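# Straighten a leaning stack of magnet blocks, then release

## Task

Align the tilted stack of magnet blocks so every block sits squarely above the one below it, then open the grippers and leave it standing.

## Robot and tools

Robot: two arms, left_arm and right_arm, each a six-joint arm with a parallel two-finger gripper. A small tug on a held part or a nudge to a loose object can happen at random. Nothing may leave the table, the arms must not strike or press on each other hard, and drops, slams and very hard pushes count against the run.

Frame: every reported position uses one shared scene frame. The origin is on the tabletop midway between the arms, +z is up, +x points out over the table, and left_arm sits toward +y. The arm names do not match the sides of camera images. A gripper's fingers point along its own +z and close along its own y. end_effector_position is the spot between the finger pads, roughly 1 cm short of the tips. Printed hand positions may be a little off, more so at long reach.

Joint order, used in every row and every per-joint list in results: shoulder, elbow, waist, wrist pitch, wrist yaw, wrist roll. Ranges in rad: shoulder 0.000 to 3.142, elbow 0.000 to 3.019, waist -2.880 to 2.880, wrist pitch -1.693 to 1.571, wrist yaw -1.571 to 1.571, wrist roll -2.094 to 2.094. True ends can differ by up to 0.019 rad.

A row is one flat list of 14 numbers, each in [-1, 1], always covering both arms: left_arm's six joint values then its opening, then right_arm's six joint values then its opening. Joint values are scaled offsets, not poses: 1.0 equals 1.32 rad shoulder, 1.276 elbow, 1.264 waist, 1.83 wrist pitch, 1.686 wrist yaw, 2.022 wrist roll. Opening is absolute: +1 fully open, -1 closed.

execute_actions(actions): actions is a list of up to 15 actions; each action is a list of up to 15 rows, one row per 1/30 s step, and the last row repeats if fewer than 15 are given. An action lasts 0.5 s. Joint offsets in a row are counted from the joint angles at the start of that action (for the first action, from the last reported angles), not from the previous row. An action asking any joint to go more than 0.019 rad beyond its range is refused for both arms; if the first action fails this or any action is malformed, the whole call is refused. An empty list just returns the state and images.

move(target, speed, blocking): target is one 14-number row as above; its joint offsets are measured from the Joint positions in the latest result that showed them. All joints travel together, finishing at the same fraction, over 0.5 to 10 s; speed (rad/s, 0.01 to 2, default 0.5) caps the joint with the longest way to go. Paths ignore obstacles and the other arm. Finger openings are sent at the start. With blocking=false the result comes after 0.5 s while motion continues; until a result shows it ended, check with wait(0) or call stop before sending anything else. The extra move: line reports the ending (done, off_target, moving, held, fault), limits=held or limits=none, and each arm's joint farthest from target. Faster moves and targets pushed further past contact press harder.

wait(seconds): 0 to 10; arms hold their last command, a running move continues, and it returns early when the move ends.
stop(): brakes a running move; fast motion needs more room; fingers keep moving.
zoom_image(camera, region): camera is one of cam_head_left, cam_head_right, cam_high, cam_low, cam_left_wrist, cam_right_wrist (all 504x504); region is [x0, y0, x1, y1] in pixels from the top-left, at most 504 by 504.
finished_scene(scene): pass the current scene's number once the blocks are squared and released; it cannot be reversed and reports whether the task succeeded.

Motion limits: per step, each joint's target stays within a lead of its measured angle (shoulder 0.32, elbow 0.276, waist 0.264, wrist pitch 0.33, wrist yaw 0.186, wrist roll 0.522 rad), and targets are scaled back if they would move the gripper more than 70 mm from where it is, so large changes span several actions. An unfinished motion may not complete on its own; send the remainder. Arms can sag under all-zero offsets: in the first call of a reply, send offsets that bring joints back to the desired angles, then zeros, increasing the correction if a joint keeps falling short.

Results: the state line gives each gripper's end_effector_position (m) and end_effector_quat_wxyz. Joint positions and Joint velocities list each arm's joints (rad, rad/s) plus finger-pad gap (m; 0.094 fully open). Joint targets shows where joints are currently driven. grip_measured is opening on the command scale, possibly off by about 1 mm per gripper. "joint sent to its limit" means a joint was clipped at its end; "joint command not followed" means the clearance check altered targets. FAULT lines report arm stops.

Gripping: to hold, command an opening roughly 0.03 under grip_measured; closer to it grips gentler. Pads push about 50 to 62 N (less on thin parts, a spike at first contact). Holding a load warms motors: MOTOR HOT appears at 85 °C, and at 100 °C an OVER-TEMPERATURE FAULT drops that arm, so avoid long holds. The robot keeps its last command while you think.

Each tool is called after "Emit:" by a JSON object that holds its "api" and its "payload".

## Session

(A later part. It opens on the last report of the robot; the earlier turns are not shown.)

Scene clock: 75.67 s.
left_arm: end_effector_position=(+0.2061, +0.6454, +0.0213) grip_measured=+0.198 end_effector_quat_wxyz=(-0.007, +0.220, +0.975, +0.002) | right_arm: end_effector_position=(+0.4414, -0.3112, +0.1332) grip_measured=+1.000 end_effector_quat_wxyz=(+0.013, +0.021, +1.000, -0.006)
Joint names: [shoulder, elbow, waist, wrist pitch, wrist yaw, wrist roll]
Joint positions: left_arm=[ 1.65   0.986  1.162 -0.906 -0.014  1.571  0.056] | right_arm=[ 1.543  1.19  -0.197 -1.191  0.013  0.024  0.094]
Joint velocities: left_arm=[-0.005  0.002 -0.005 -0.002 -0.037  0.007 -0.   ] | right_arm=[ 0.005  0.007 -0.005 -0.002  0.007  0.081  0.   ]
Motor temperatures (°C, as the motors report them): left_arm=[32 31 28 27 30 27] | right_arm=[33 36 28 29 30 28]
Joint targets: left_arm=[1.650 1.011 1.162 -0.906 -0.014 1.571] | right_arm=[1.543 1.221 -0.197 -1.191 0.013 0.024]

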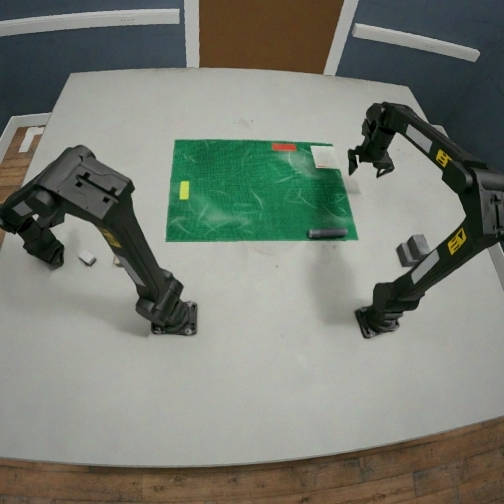

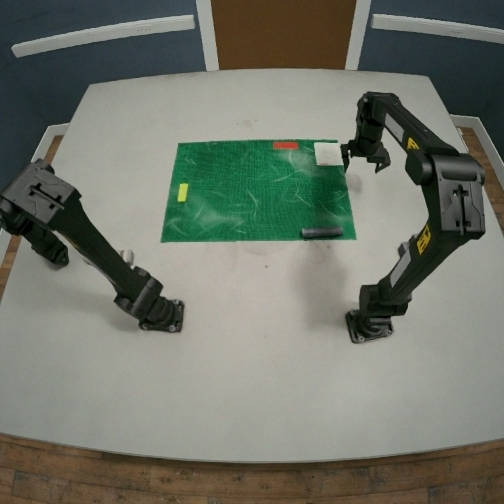

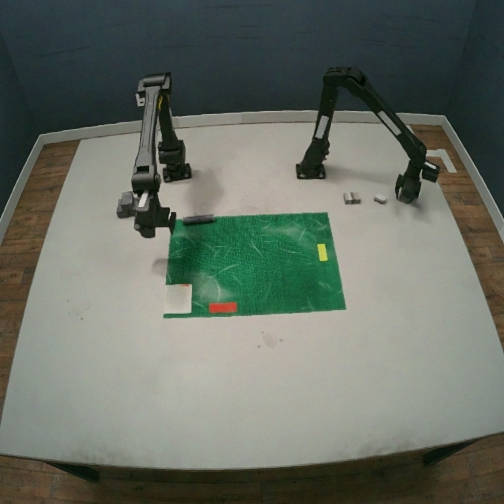

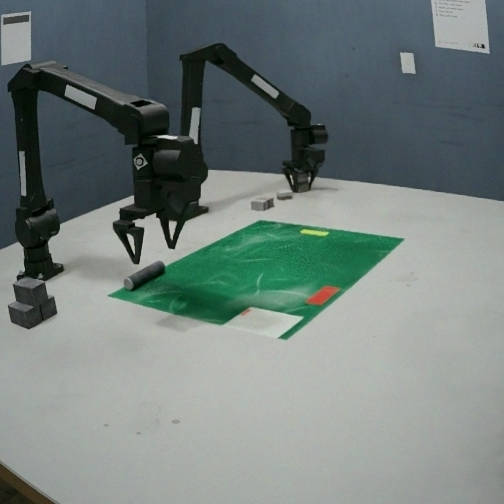

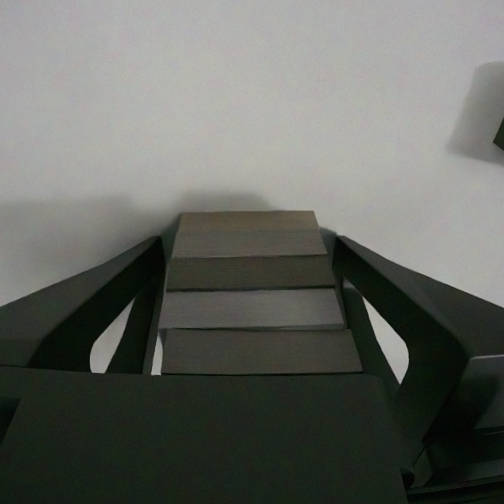

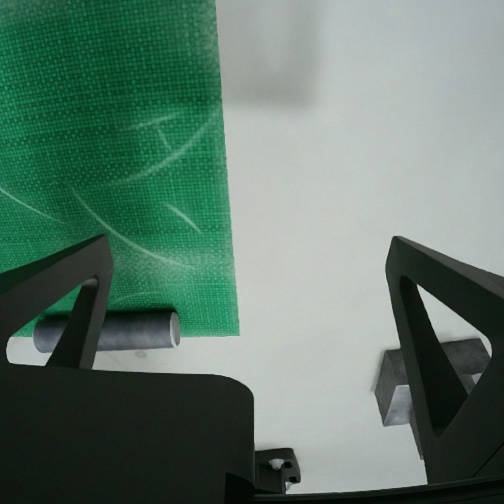

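Emit:
{"api": "move", "payload": {"target": [-0.04,0.052,0,-0.044,0,0,0.2,0,0.024,0,0,0,0,1], "speed": 0.15}}

Emit:
{"api": "execute_actions", "payload": {"actions": [[[0,0.02,0,0,0,0,-0.35,0,0.024,0,0,0,0,1]],[[0,0.02,0,0,0,0,-0.35,0,0.024,0,0,0,0,1]],[[0,0.02,0,0,0,0,0.2,0,0.024,0,0,0,0,1]],[[-0.024,0.045,0,-0.03,0,0,0.2,0,0.024,0,0,0,0,1]],[[0,0.02,0,0,0,0,-0.35,0,0.024,0,0,0,0,1]],[[0,0.02,0,0,0,0,-0.35,0,0.024,0,0,0,0,1]],[[0,0.02,0,0,0,0,0.3,0,0.024,0,0,0,0,1]]]}}

Scene clock: 78.83 s.
left_arm: end_effector_position=(+0.2067, +0.6467, +0.0457) grip_measured=+0.198 end_effector_quat_wxyz=(-0.006, +0.220, +0.975, +0.003) | right_arm: end_effector_position=(+0.4414, -0.3112, +0.1332) grip_measured=+1.000 end_effector_quat_wxyz=(+0.013, +0.021, +1.000, -0.006)
Joint names: [shoulder, elbow, waist, wrist pitch, wrist yaw, wrist roll]
Joint positions: left_arm=[ 1.611  1.014  1.162 -0.97  -0.014  1.571  0.056] | right_arm=[ 1.543  1.19  -0.197 -1.191  0.013  0.024  0.094]
Joint velocities: left_arm=[-0.015 -0.012  0.005  0.002  0.037  0.022 -0.001] | right_arm=[-0.005 -0.012  0.005 -0.002 -0.037  0.007  0.   ]
Motor temperatures (°C, as the motors report them): left_arm=[32 31 28 27 30 27] | right_arm=[33 36 28 29 30 28]
Joint targets: left_arm=[1.597 1.052 1.162 -0.986 -0.014 1.571] | right_arm=[1.543 1.221 -0.197 -1.191 0.013 0.024]
move: off_target (left_arm, right_arm); limits=none; left_arm: farthest joint: the elbow, 0.038 radians from its target (0.067 radians at the start); right_arm: farthest joint: the elbow, 0.030 radians from its target (0.030 radians at the start)

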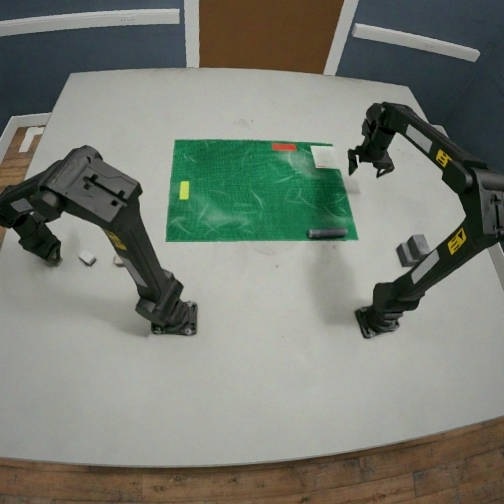

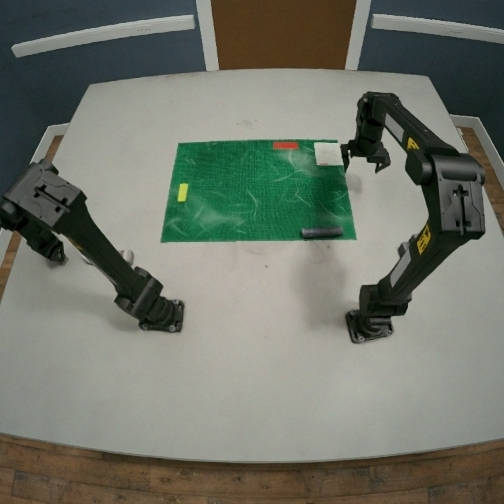

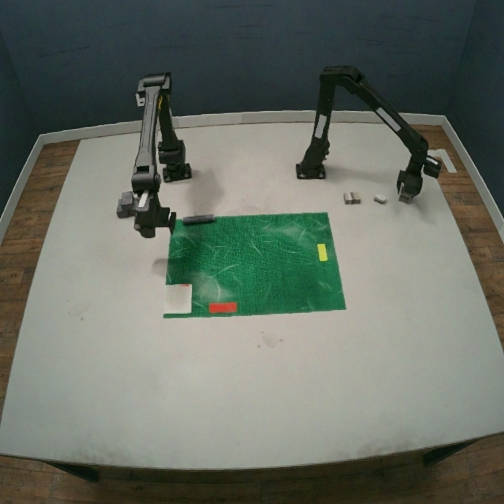

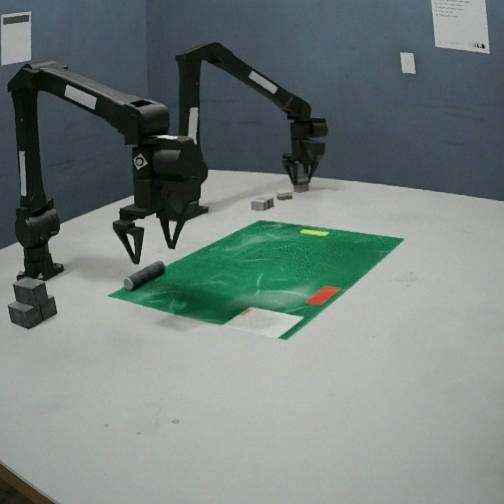

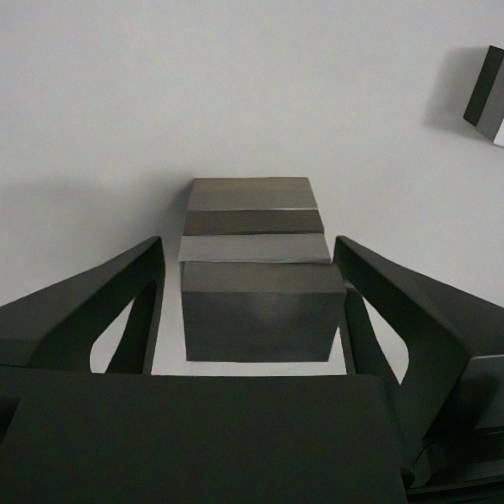

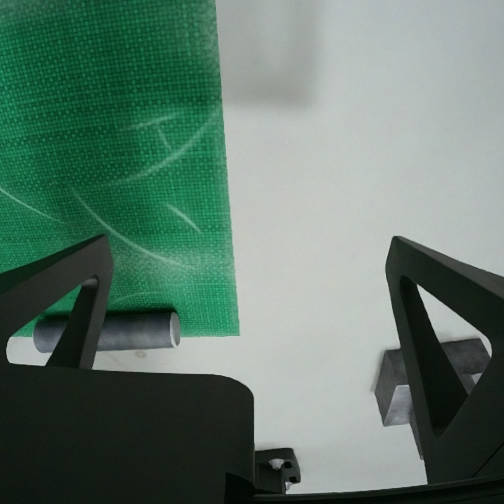

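Scene clock: 82.33 s.
left_arm: end_effector_position=(+0.2062, +0.6457, +0.0563) grip_measured=+0.298 end_effector_quat_wxyz=(-0.007, +0.220, +0.975, -0.000) | right_arm: end_effector_position=(+0.4414, -0.3112, +0.1332) grip_measured=+1.000 end_effector_quat_wxyz=(+0.013, +0.021, +1.000, -0.006)
Joint names: [shoulder, elbow, waist, wrist pitch, wrist yaw, wrist roll]
Joint positions: left_arm=[ 1.597  1.03   1.162 -1.008 -0.014  1.571  0.061] | right_arm=[ 1.543  1.19  -0.197 -1.191  0.013  0.024  0.094]
Joint velocities: left_arm=[ 0.005 -0.002 -0.024 -0.002  0.022  0.022  0.001] | right_arm=[-0.005 -0.007 -0.005 -0.007  0.051 -0.022  0.   ]
Motor temperatures (°C, as the motors report them): left_arm=[32 31 28 27 30 27] | right_arm=[34 37 28 29 30 28]
Joint targets: left_arm=[1.597 1.056 1.162 -1.008 -0.014 1.571] | right_arm=[1.543 1.221 -0.197 -1.191 0.013 0.024]

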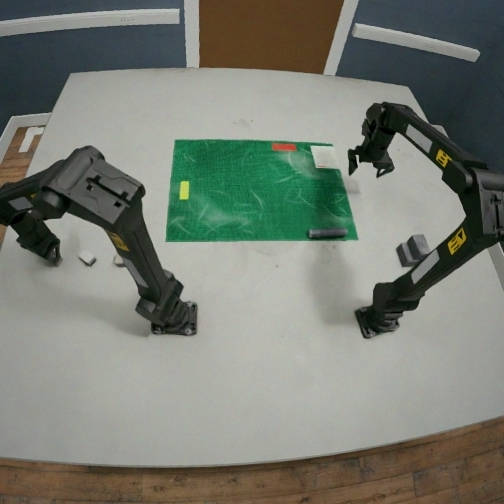

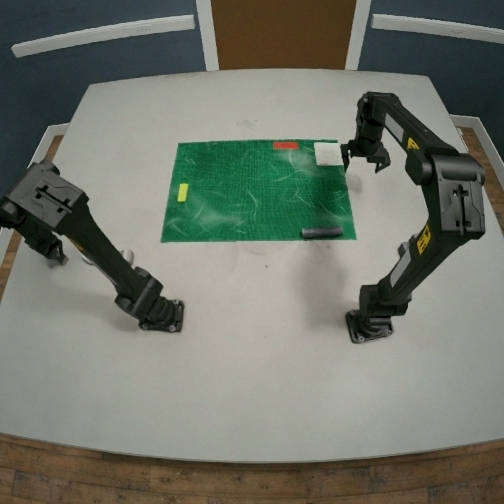

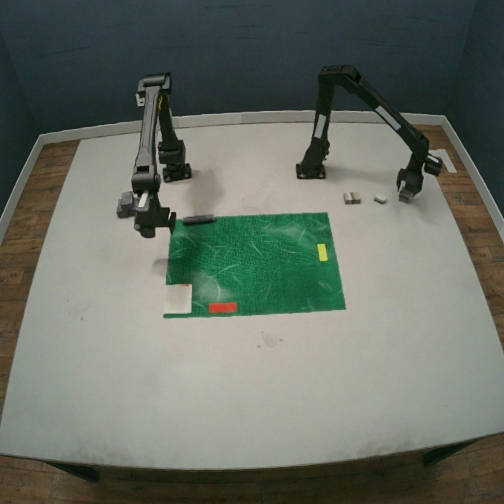

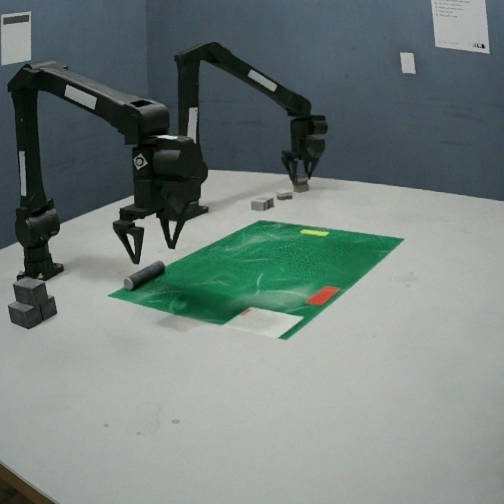

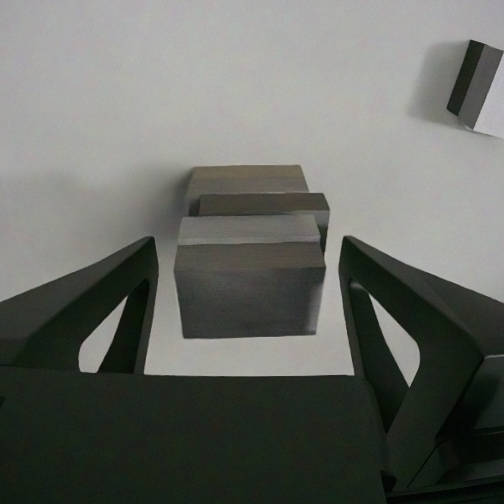

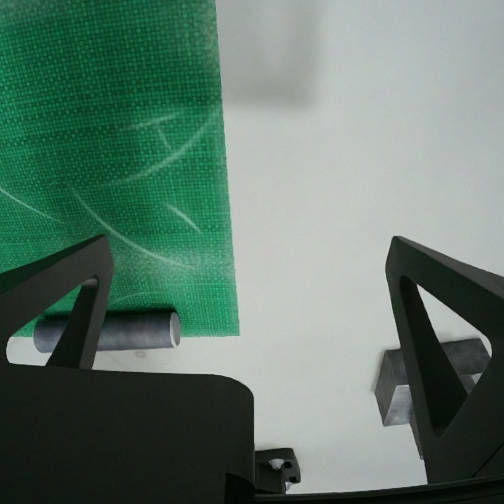

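Emit:
{"api": "move", "payload": {"target": [0.033,-0.024,0,0.047,0,0,0.3,0,0.024,0,0,0,0,1], "speed": 0.15}}

Emit:
{"api": "execute_actions", "payload": {"actions": [[[0,0.02,0,0,0,0,-0.35,0,0.024,0,0,0,0,1]],[[0,0.02,0,0,0,0,-0.35,0,0.024,0,0,0,0,1]],[[0,0.02,0,0,0,0,0.3,0,0.024,0,0,0,0,1]]]}}

Emit:
{"api": "move", "payload": {"target": [-0.088,0.098,0,-0.11,0,0,0.3,0,0.024,0,0,0,0,1], "speed": 0.3}}

Scene clock: 85.03 s.
left_arm: end_effector_position=(+0.2059, +0.6450, +0.0326) grip_measured=+0.298 end_effector_quat_wxyz=(-0.007, +0.220, +0.975, +0.001) | right_arm: end_effector_position=(+0.4414, -0.3112, +0.1332) grip_measured=+1.000 end_effector_quat_wxyz=(+0.013, +0.021, +1.000, -0.006)
Joint names: [shoulder, elbow, waist, wrist pitch, wrist yaw, wrist roll]
Joint positions: left_arm=[ 1.631  0.998  1.162 -0.939 -0.014  1.571  0.061] | right_arm=[ 1.543  1.19  -0.197 -1.191  0.013  0.024  0.094]
Joint velocities: left_arm=[-0.015 -0.017  0.005 -0.002 -0.007 -0.007 -0.   ] | right_arm=[-0.005 -0.007 -0.005  0.002  0.007  0.007  0.   ]
Motor temperatures (°C, as the motors report them): left_arm=[32 31 28 27 30 27] | right_arm=[34 37 28 29 30 28]
Joint targets: left_arm=[1.640 0.999 1.162 -0.922 -0.014 1.571] | right_arm=[1.543 1.221 -0.197 -1.191 0.013 0.024]
move: off_target (right_arm); limits=none; left_arm: farthest joint: the wrist pitch, 0.017 radians from its target (0.086 radians at the start); right_arm: farthest joint: the elbow, 0.030 radians from its target (0.030 radians at the start)

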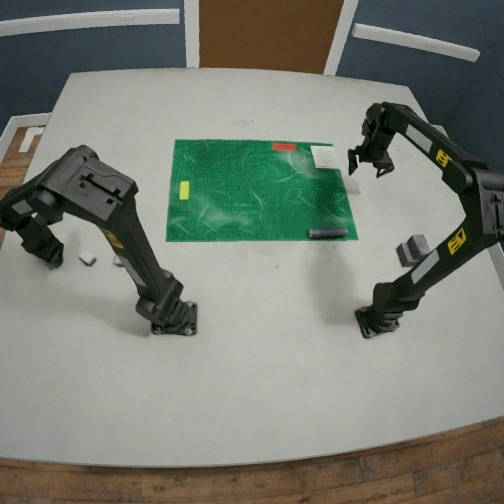

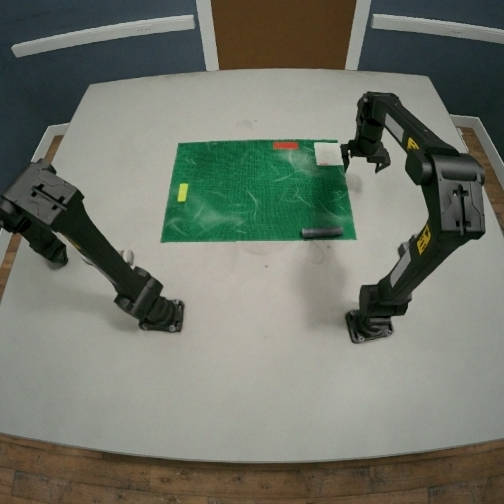

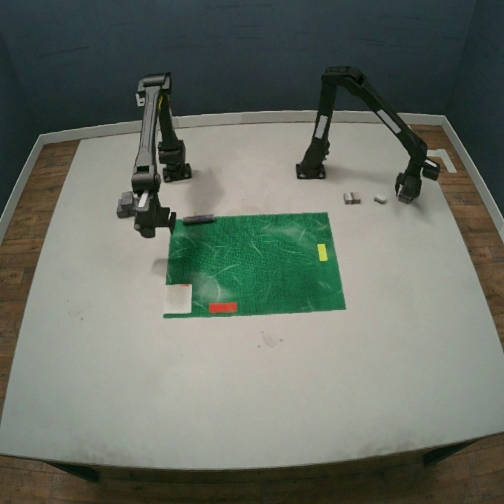

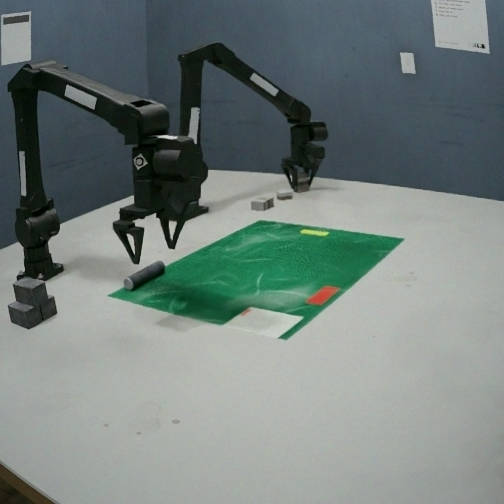

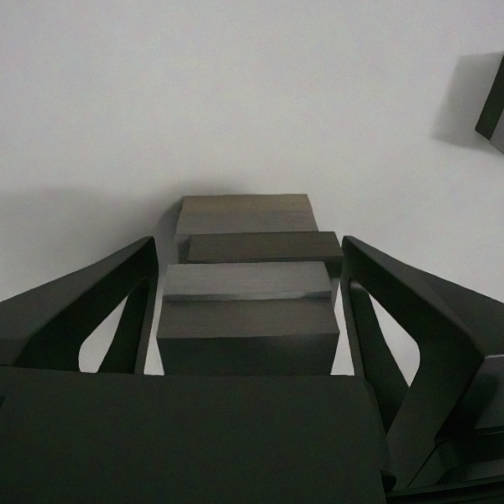

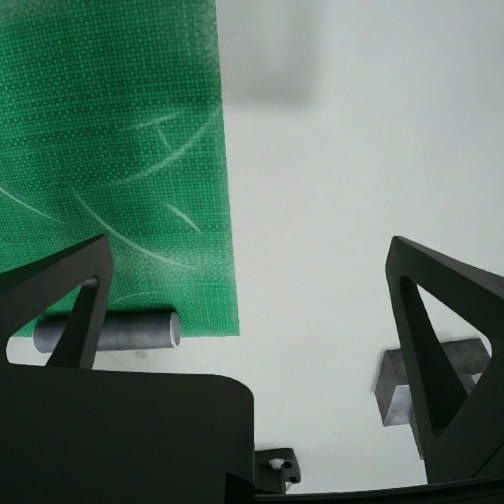

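Scene clock: 86.53 s.
left_arm: end_effector_position=(+0.2059, +0.6451, +0.0326) grip_measured=+0.298 end_effector_quat_wxyz=(-0.007, +0.220, +0.975, +0.001) | right_arm: end_effector_position=(+0.4414, -0.3112, +0.1332) grip_measured=+1.000 end_effector_quat_wxyz=(+0.013, +0.021, +1.000, -0.006)
Joint names: [shoulder, elbow, waist, wrist pitch, wrist yaw, wrist roll]
Joint positions: left_arm=[ 1.631  0.998  1.162 -0.939 -0.014  1.571  0.061] | right_arm=[ 1.543  1.19  -0.197 -1.191  0.013  0.024  0.094]
Joint velocities: left_arm=[-0.005 -0.017 -0.005  0.007 -0.081 -0.022 -0.   ] | right_arm=[-0.005 -0.012 -0.005 -0.002  0.051  0.007  0.   ]
Motor temperatures (°C, as the motors report them): left_arm=[32 31 28 27 30 27] | right_arm=[34 37 28 29 30 28]
Joint targets: left_arm=[1.631 1.024 1.162 -0.939 -0.014 1.571] | right_arm=[1.543 1.221 -0.197 -1.191 0.013 0.024]

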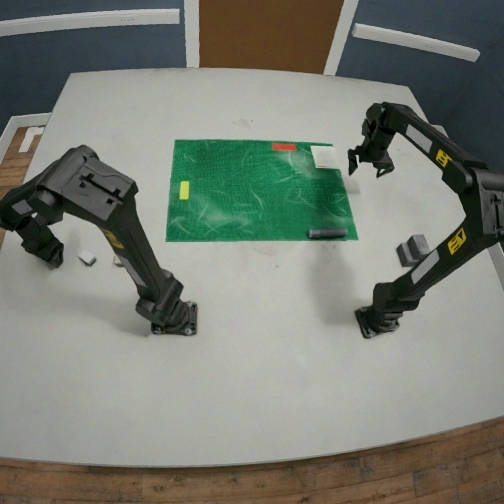

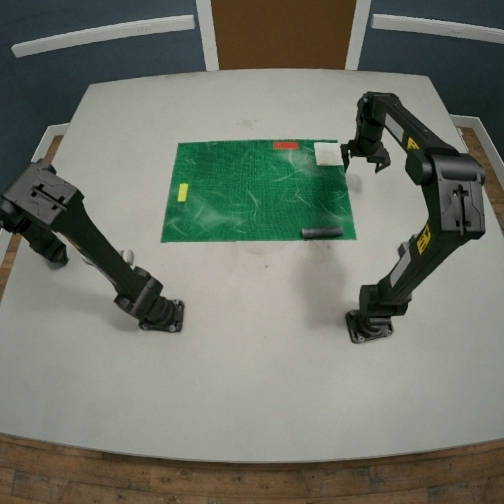

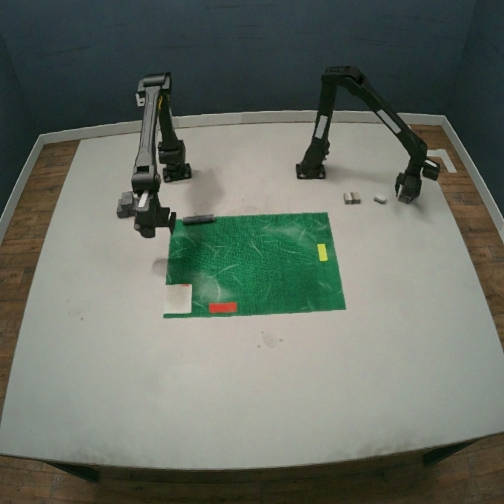

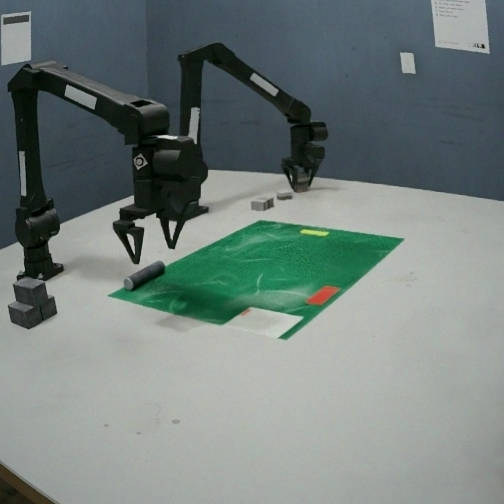

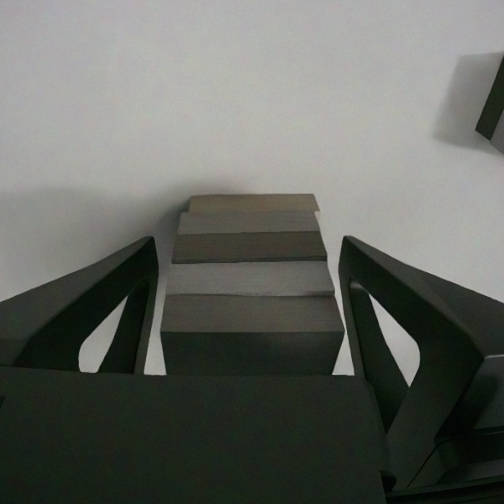

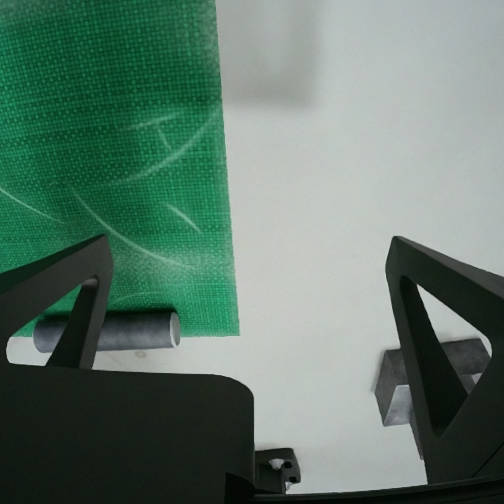

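Scene clock: 87.63 s.
left_arm: end_effector_position=(+0.2056, +0.6445, +0.1042) grip_measured=+0.298 end_effector_quat_wxyz=(-0.006, +0.220, +0.975, +0.006) | right_arm: end_effector_position=(+0.4414, -0.3112, +0.1332) grip_measured=+1.000 end_effector_quat_wxyz=(+0.013, +0.021, +1.000, -0.006)
Joint names: [shoulder, elbow, waist, wrist pitch, wrist yaw, wrist roll]
Joint positions: left_arm=[ 1.523  1.085  1.162 -1.124 -0.014  1.571  0.061] | right_arm=[ 1.543  1.19  -0.197 -1.191  0.013  0.024  0.094]
Joint velocities: left_arm=[ 0.005 -0.032  0.015  0.022  0.007  0.022  0.   ] | right_arm=[ 0.005 -0.017 -0.015 -0.002 -0.051 -0.037  0.   ]
Motor temperatures (°C, as the motors report them): left_arm=[32 32 28 27 30 27] | right_arm=[34 37 28 29 30 28]
Joint targets: left_arm=[1.515 1.124 1.162 -1.140 -0.014 1.571] | right_arm=[1.543 1.221 -0.197 -1.191 0.013 0.024]
move: off_target (left_arm, right_arm); limits=none; left_arm: farthest joint: the elbow, 0.038 radians from its target (0.125 radians at the start); right_arm: farthest joint: the elbow, 0.030 radians from its target (0.030 radians at the start)

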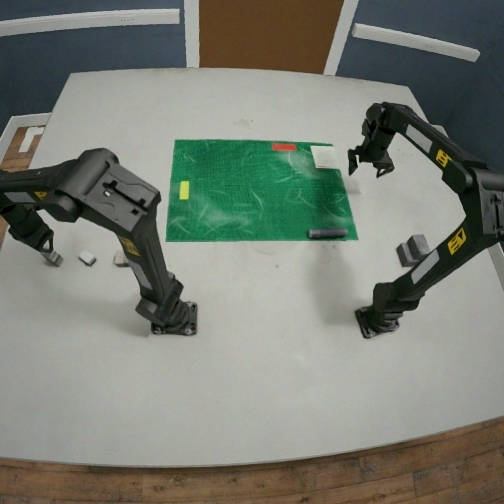

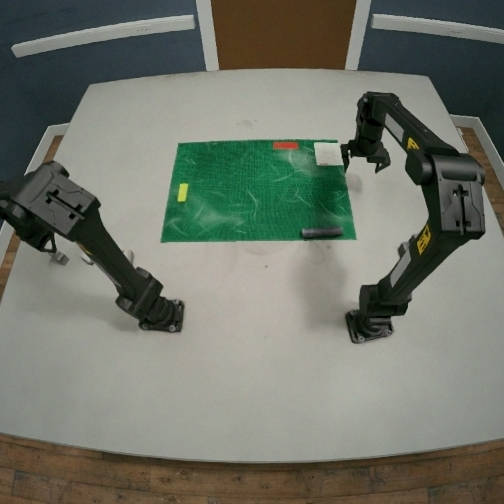

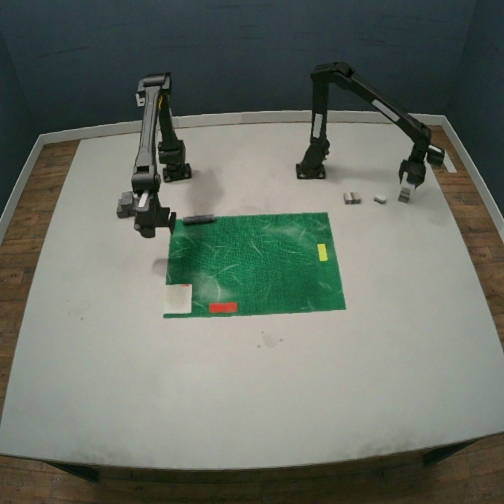

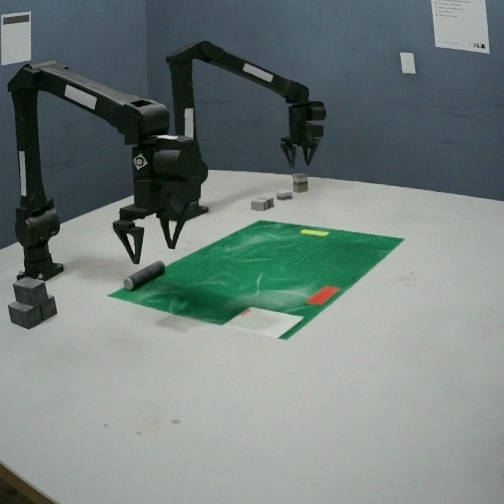

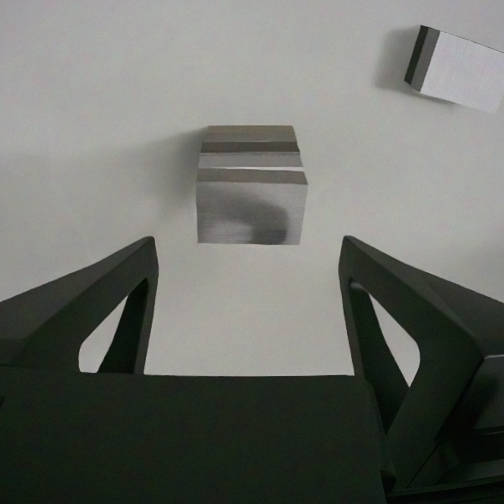

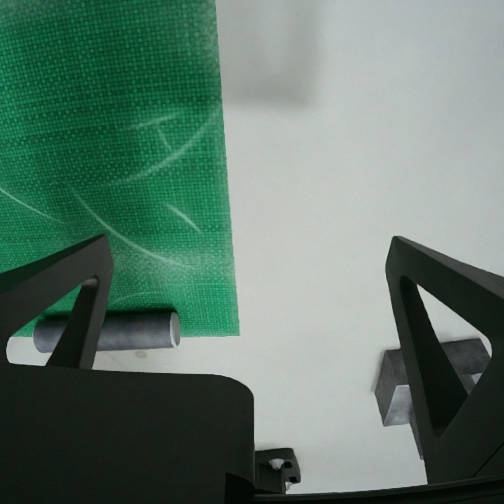

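Emit:
{"api": "move", "payload": {"target": [0.101,-0.078,0,0.128,0,0,0.3,0,0.024,0,0,0,0,1], "speed": 0.25}}

Emit:
{"api": "execute_actions", "payload": {"actions": [[[0,0.02,0,0,0,0,0,0,0.024,0,0,0,0,1]],[[0,0.02,0,0,0,0,-0.35,0,0.024,0,0,0,0,1]],[[0,0.02,0,0,0,0,-0.35,0,0.024,0,0,0,0,1]],[[0,0.02,0,0,0,0,1,0,0.024,0,0,0,0,1]],[[0,0.02,0,0,0,0,1,0,0.024,0,0,0,0,1]]]}}

Scene clock: 90.70 s.
left_arm: end_effector_position=(+0.2058, +0.6448, +0.0216) grip_measured=+0.298 end_effector_quat_wxyz=(-0.007, +0.220, +0.975, +0.002) | right_arm: end_effector_position=(+0.4414, -0.3112, +0.1332) grip_measured=+1.000 end_effector_quat_wxyz=(+0.013, +0.021, +1.000, -0.006)
Joint names: [shoulder, elbow, waist, wrist pitch, wrist yaw, wrist roll]
Joint positions: left_arm=[ 1.648  0.984  1.162 -0.906 -0.014  1.571  0.061] | right_arm=[ 1.543  1.19  -0.197 -1.191  0.013  0.024  0.094]
Joint velocities: left_arm=[ 0.005  0.002 -0.005  0.012  0.051  0.11  -0.001] | right_arm=[-0.015 -0.007 -0.005  0.017  0.051 -0.007  0.   ]
Motor temperatures (°C, as the motors report them): left_arm=[32 32 28 27 30 27] | right_arm=[34 37 28 29 30 28]
Joint targets: left_arm=[1.656 0.985 1.162 -0.890 -0.014 1.571] | right_arm=[1.543 1.221 -0.197 -1.191 0.013 0.024]
move: off_target (right_arm); limits=none; left_arm: farthest joint: the wrist pitch, 0.017 radians from its target (0.234 radians at the start); right_arm: farthest joint: the elbow, 0.030 radians from its target (0.030 radians at the start)

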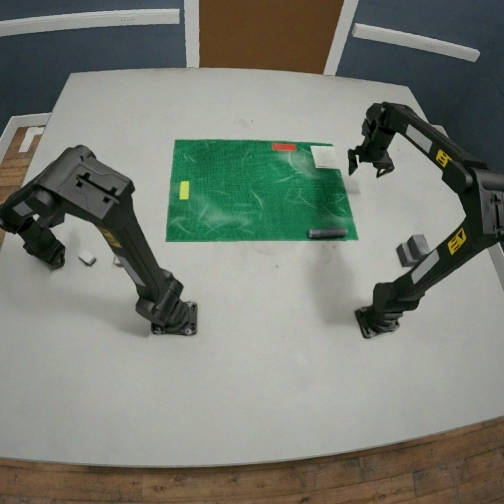

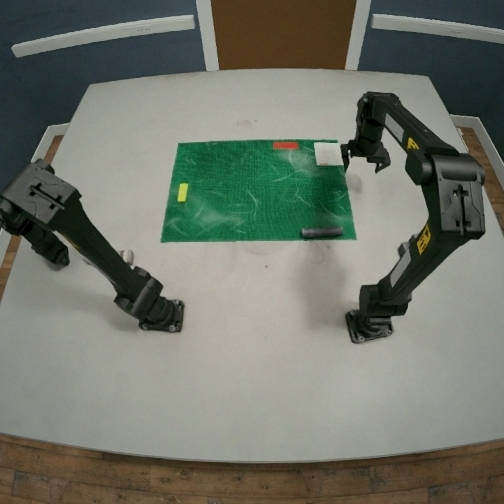

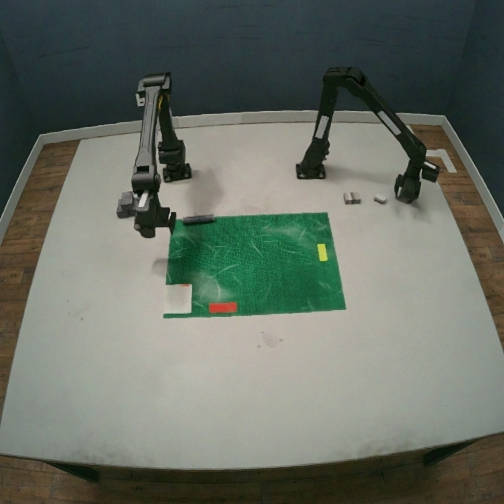

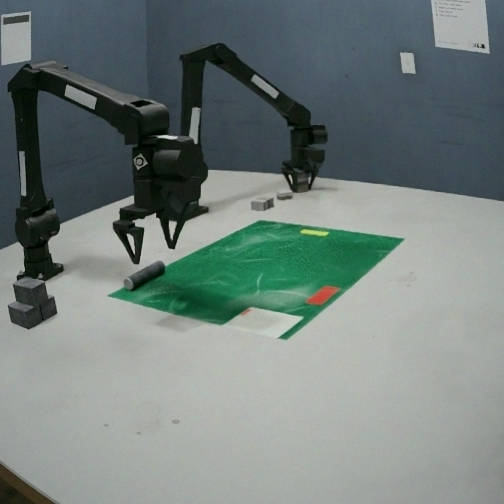

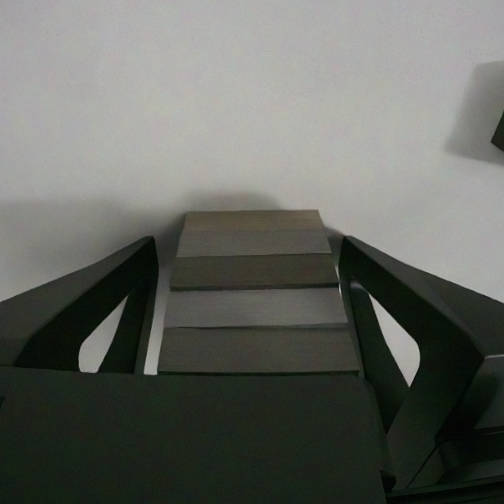

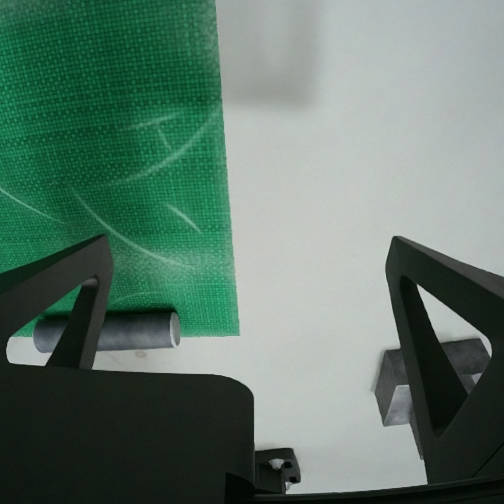

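Scene clock: 93.20 s.
left_arm: end_effector_position=(+0.2057, +0.6447, +0.0218) grip_measured=+1.000 end_effector_quat_wxyz=(-0.007, +0.220, +0.975, +0.002) | right_arm: end_effector_position=(+0.4414, -0.3112, +0.1332) grip_measured=+1.000 end_effector_quat_wxyz=(+0.013, +0.021, +1.000, -0.006)
Joint names: [shoulder, elbow, waist, wrist pitch, wrist yaw, wrist roll]
Joint positions: left_arm=[ 1.648  0.984  1.162 -0.907 -0.014  1.571  0.094] | right_arm=[ 1.543  1.19  -0.197 -1.191  0.013  0.024  0.094]
Joint velocities: left_arm=[-0.005 -0.002 -0.024  0.002  0.051 -0.022  0.   ] | right_arm=[-0.015 -0.002 -0.015  0.017  0.022 -0.095  0.   ]
Motor temperatures (°C, as the motors report them): left_arm=[32 32 28 27 30 27] | right_arm=[34 37 28 29 30 28]
Joint targets: left_arm=[1.648 1.010 1.162 -0.907 -0.014 1.571] | right_arm=[1.543 1.221 -0.197 -1.191 0.013 0.024]

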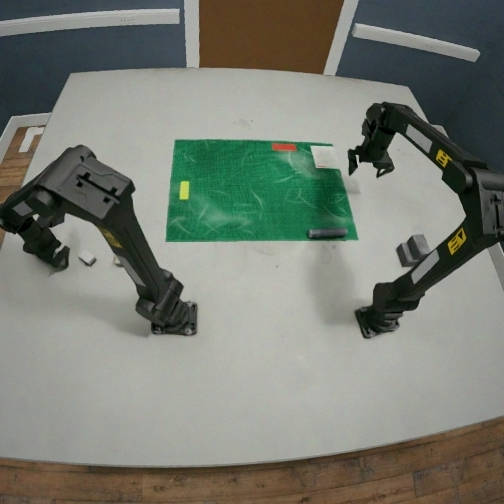

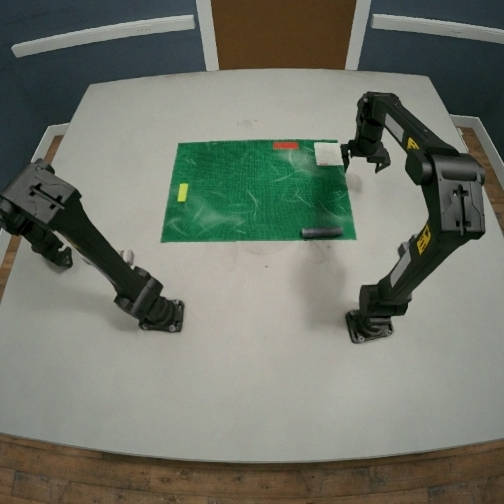

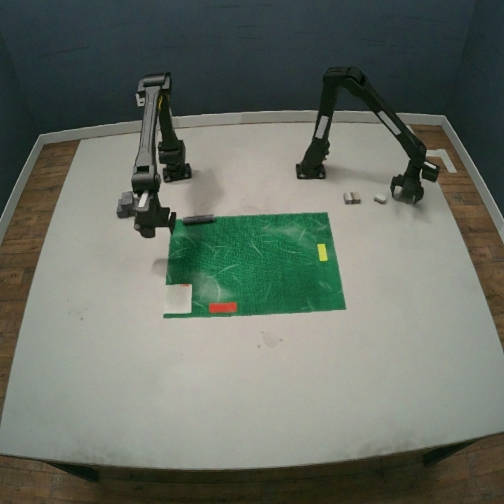

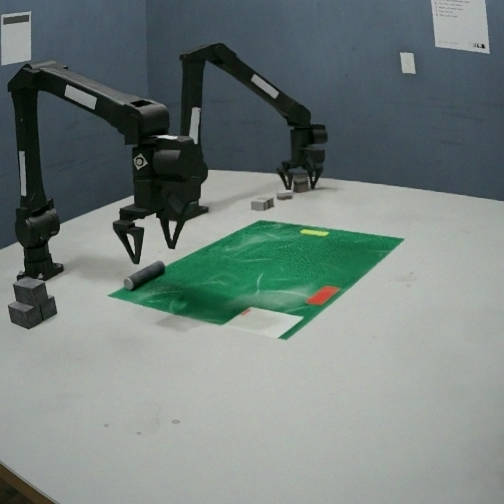

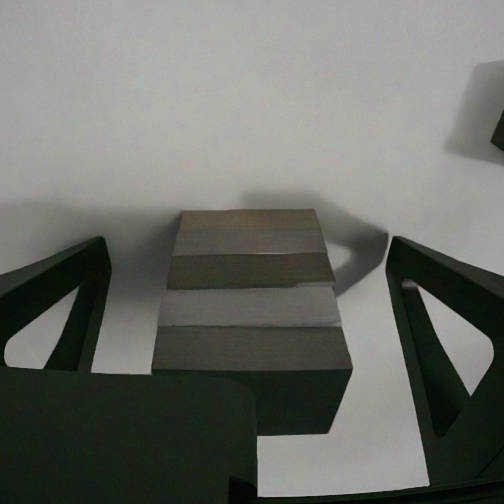

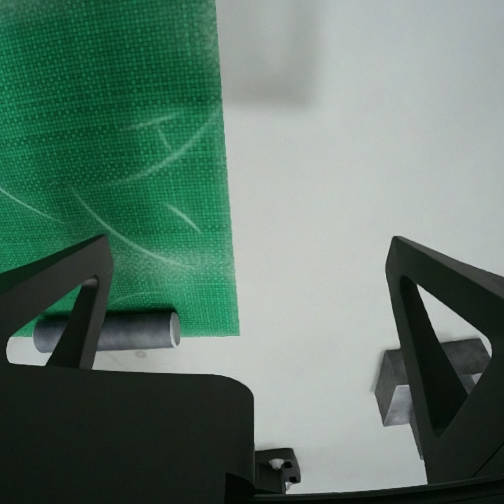

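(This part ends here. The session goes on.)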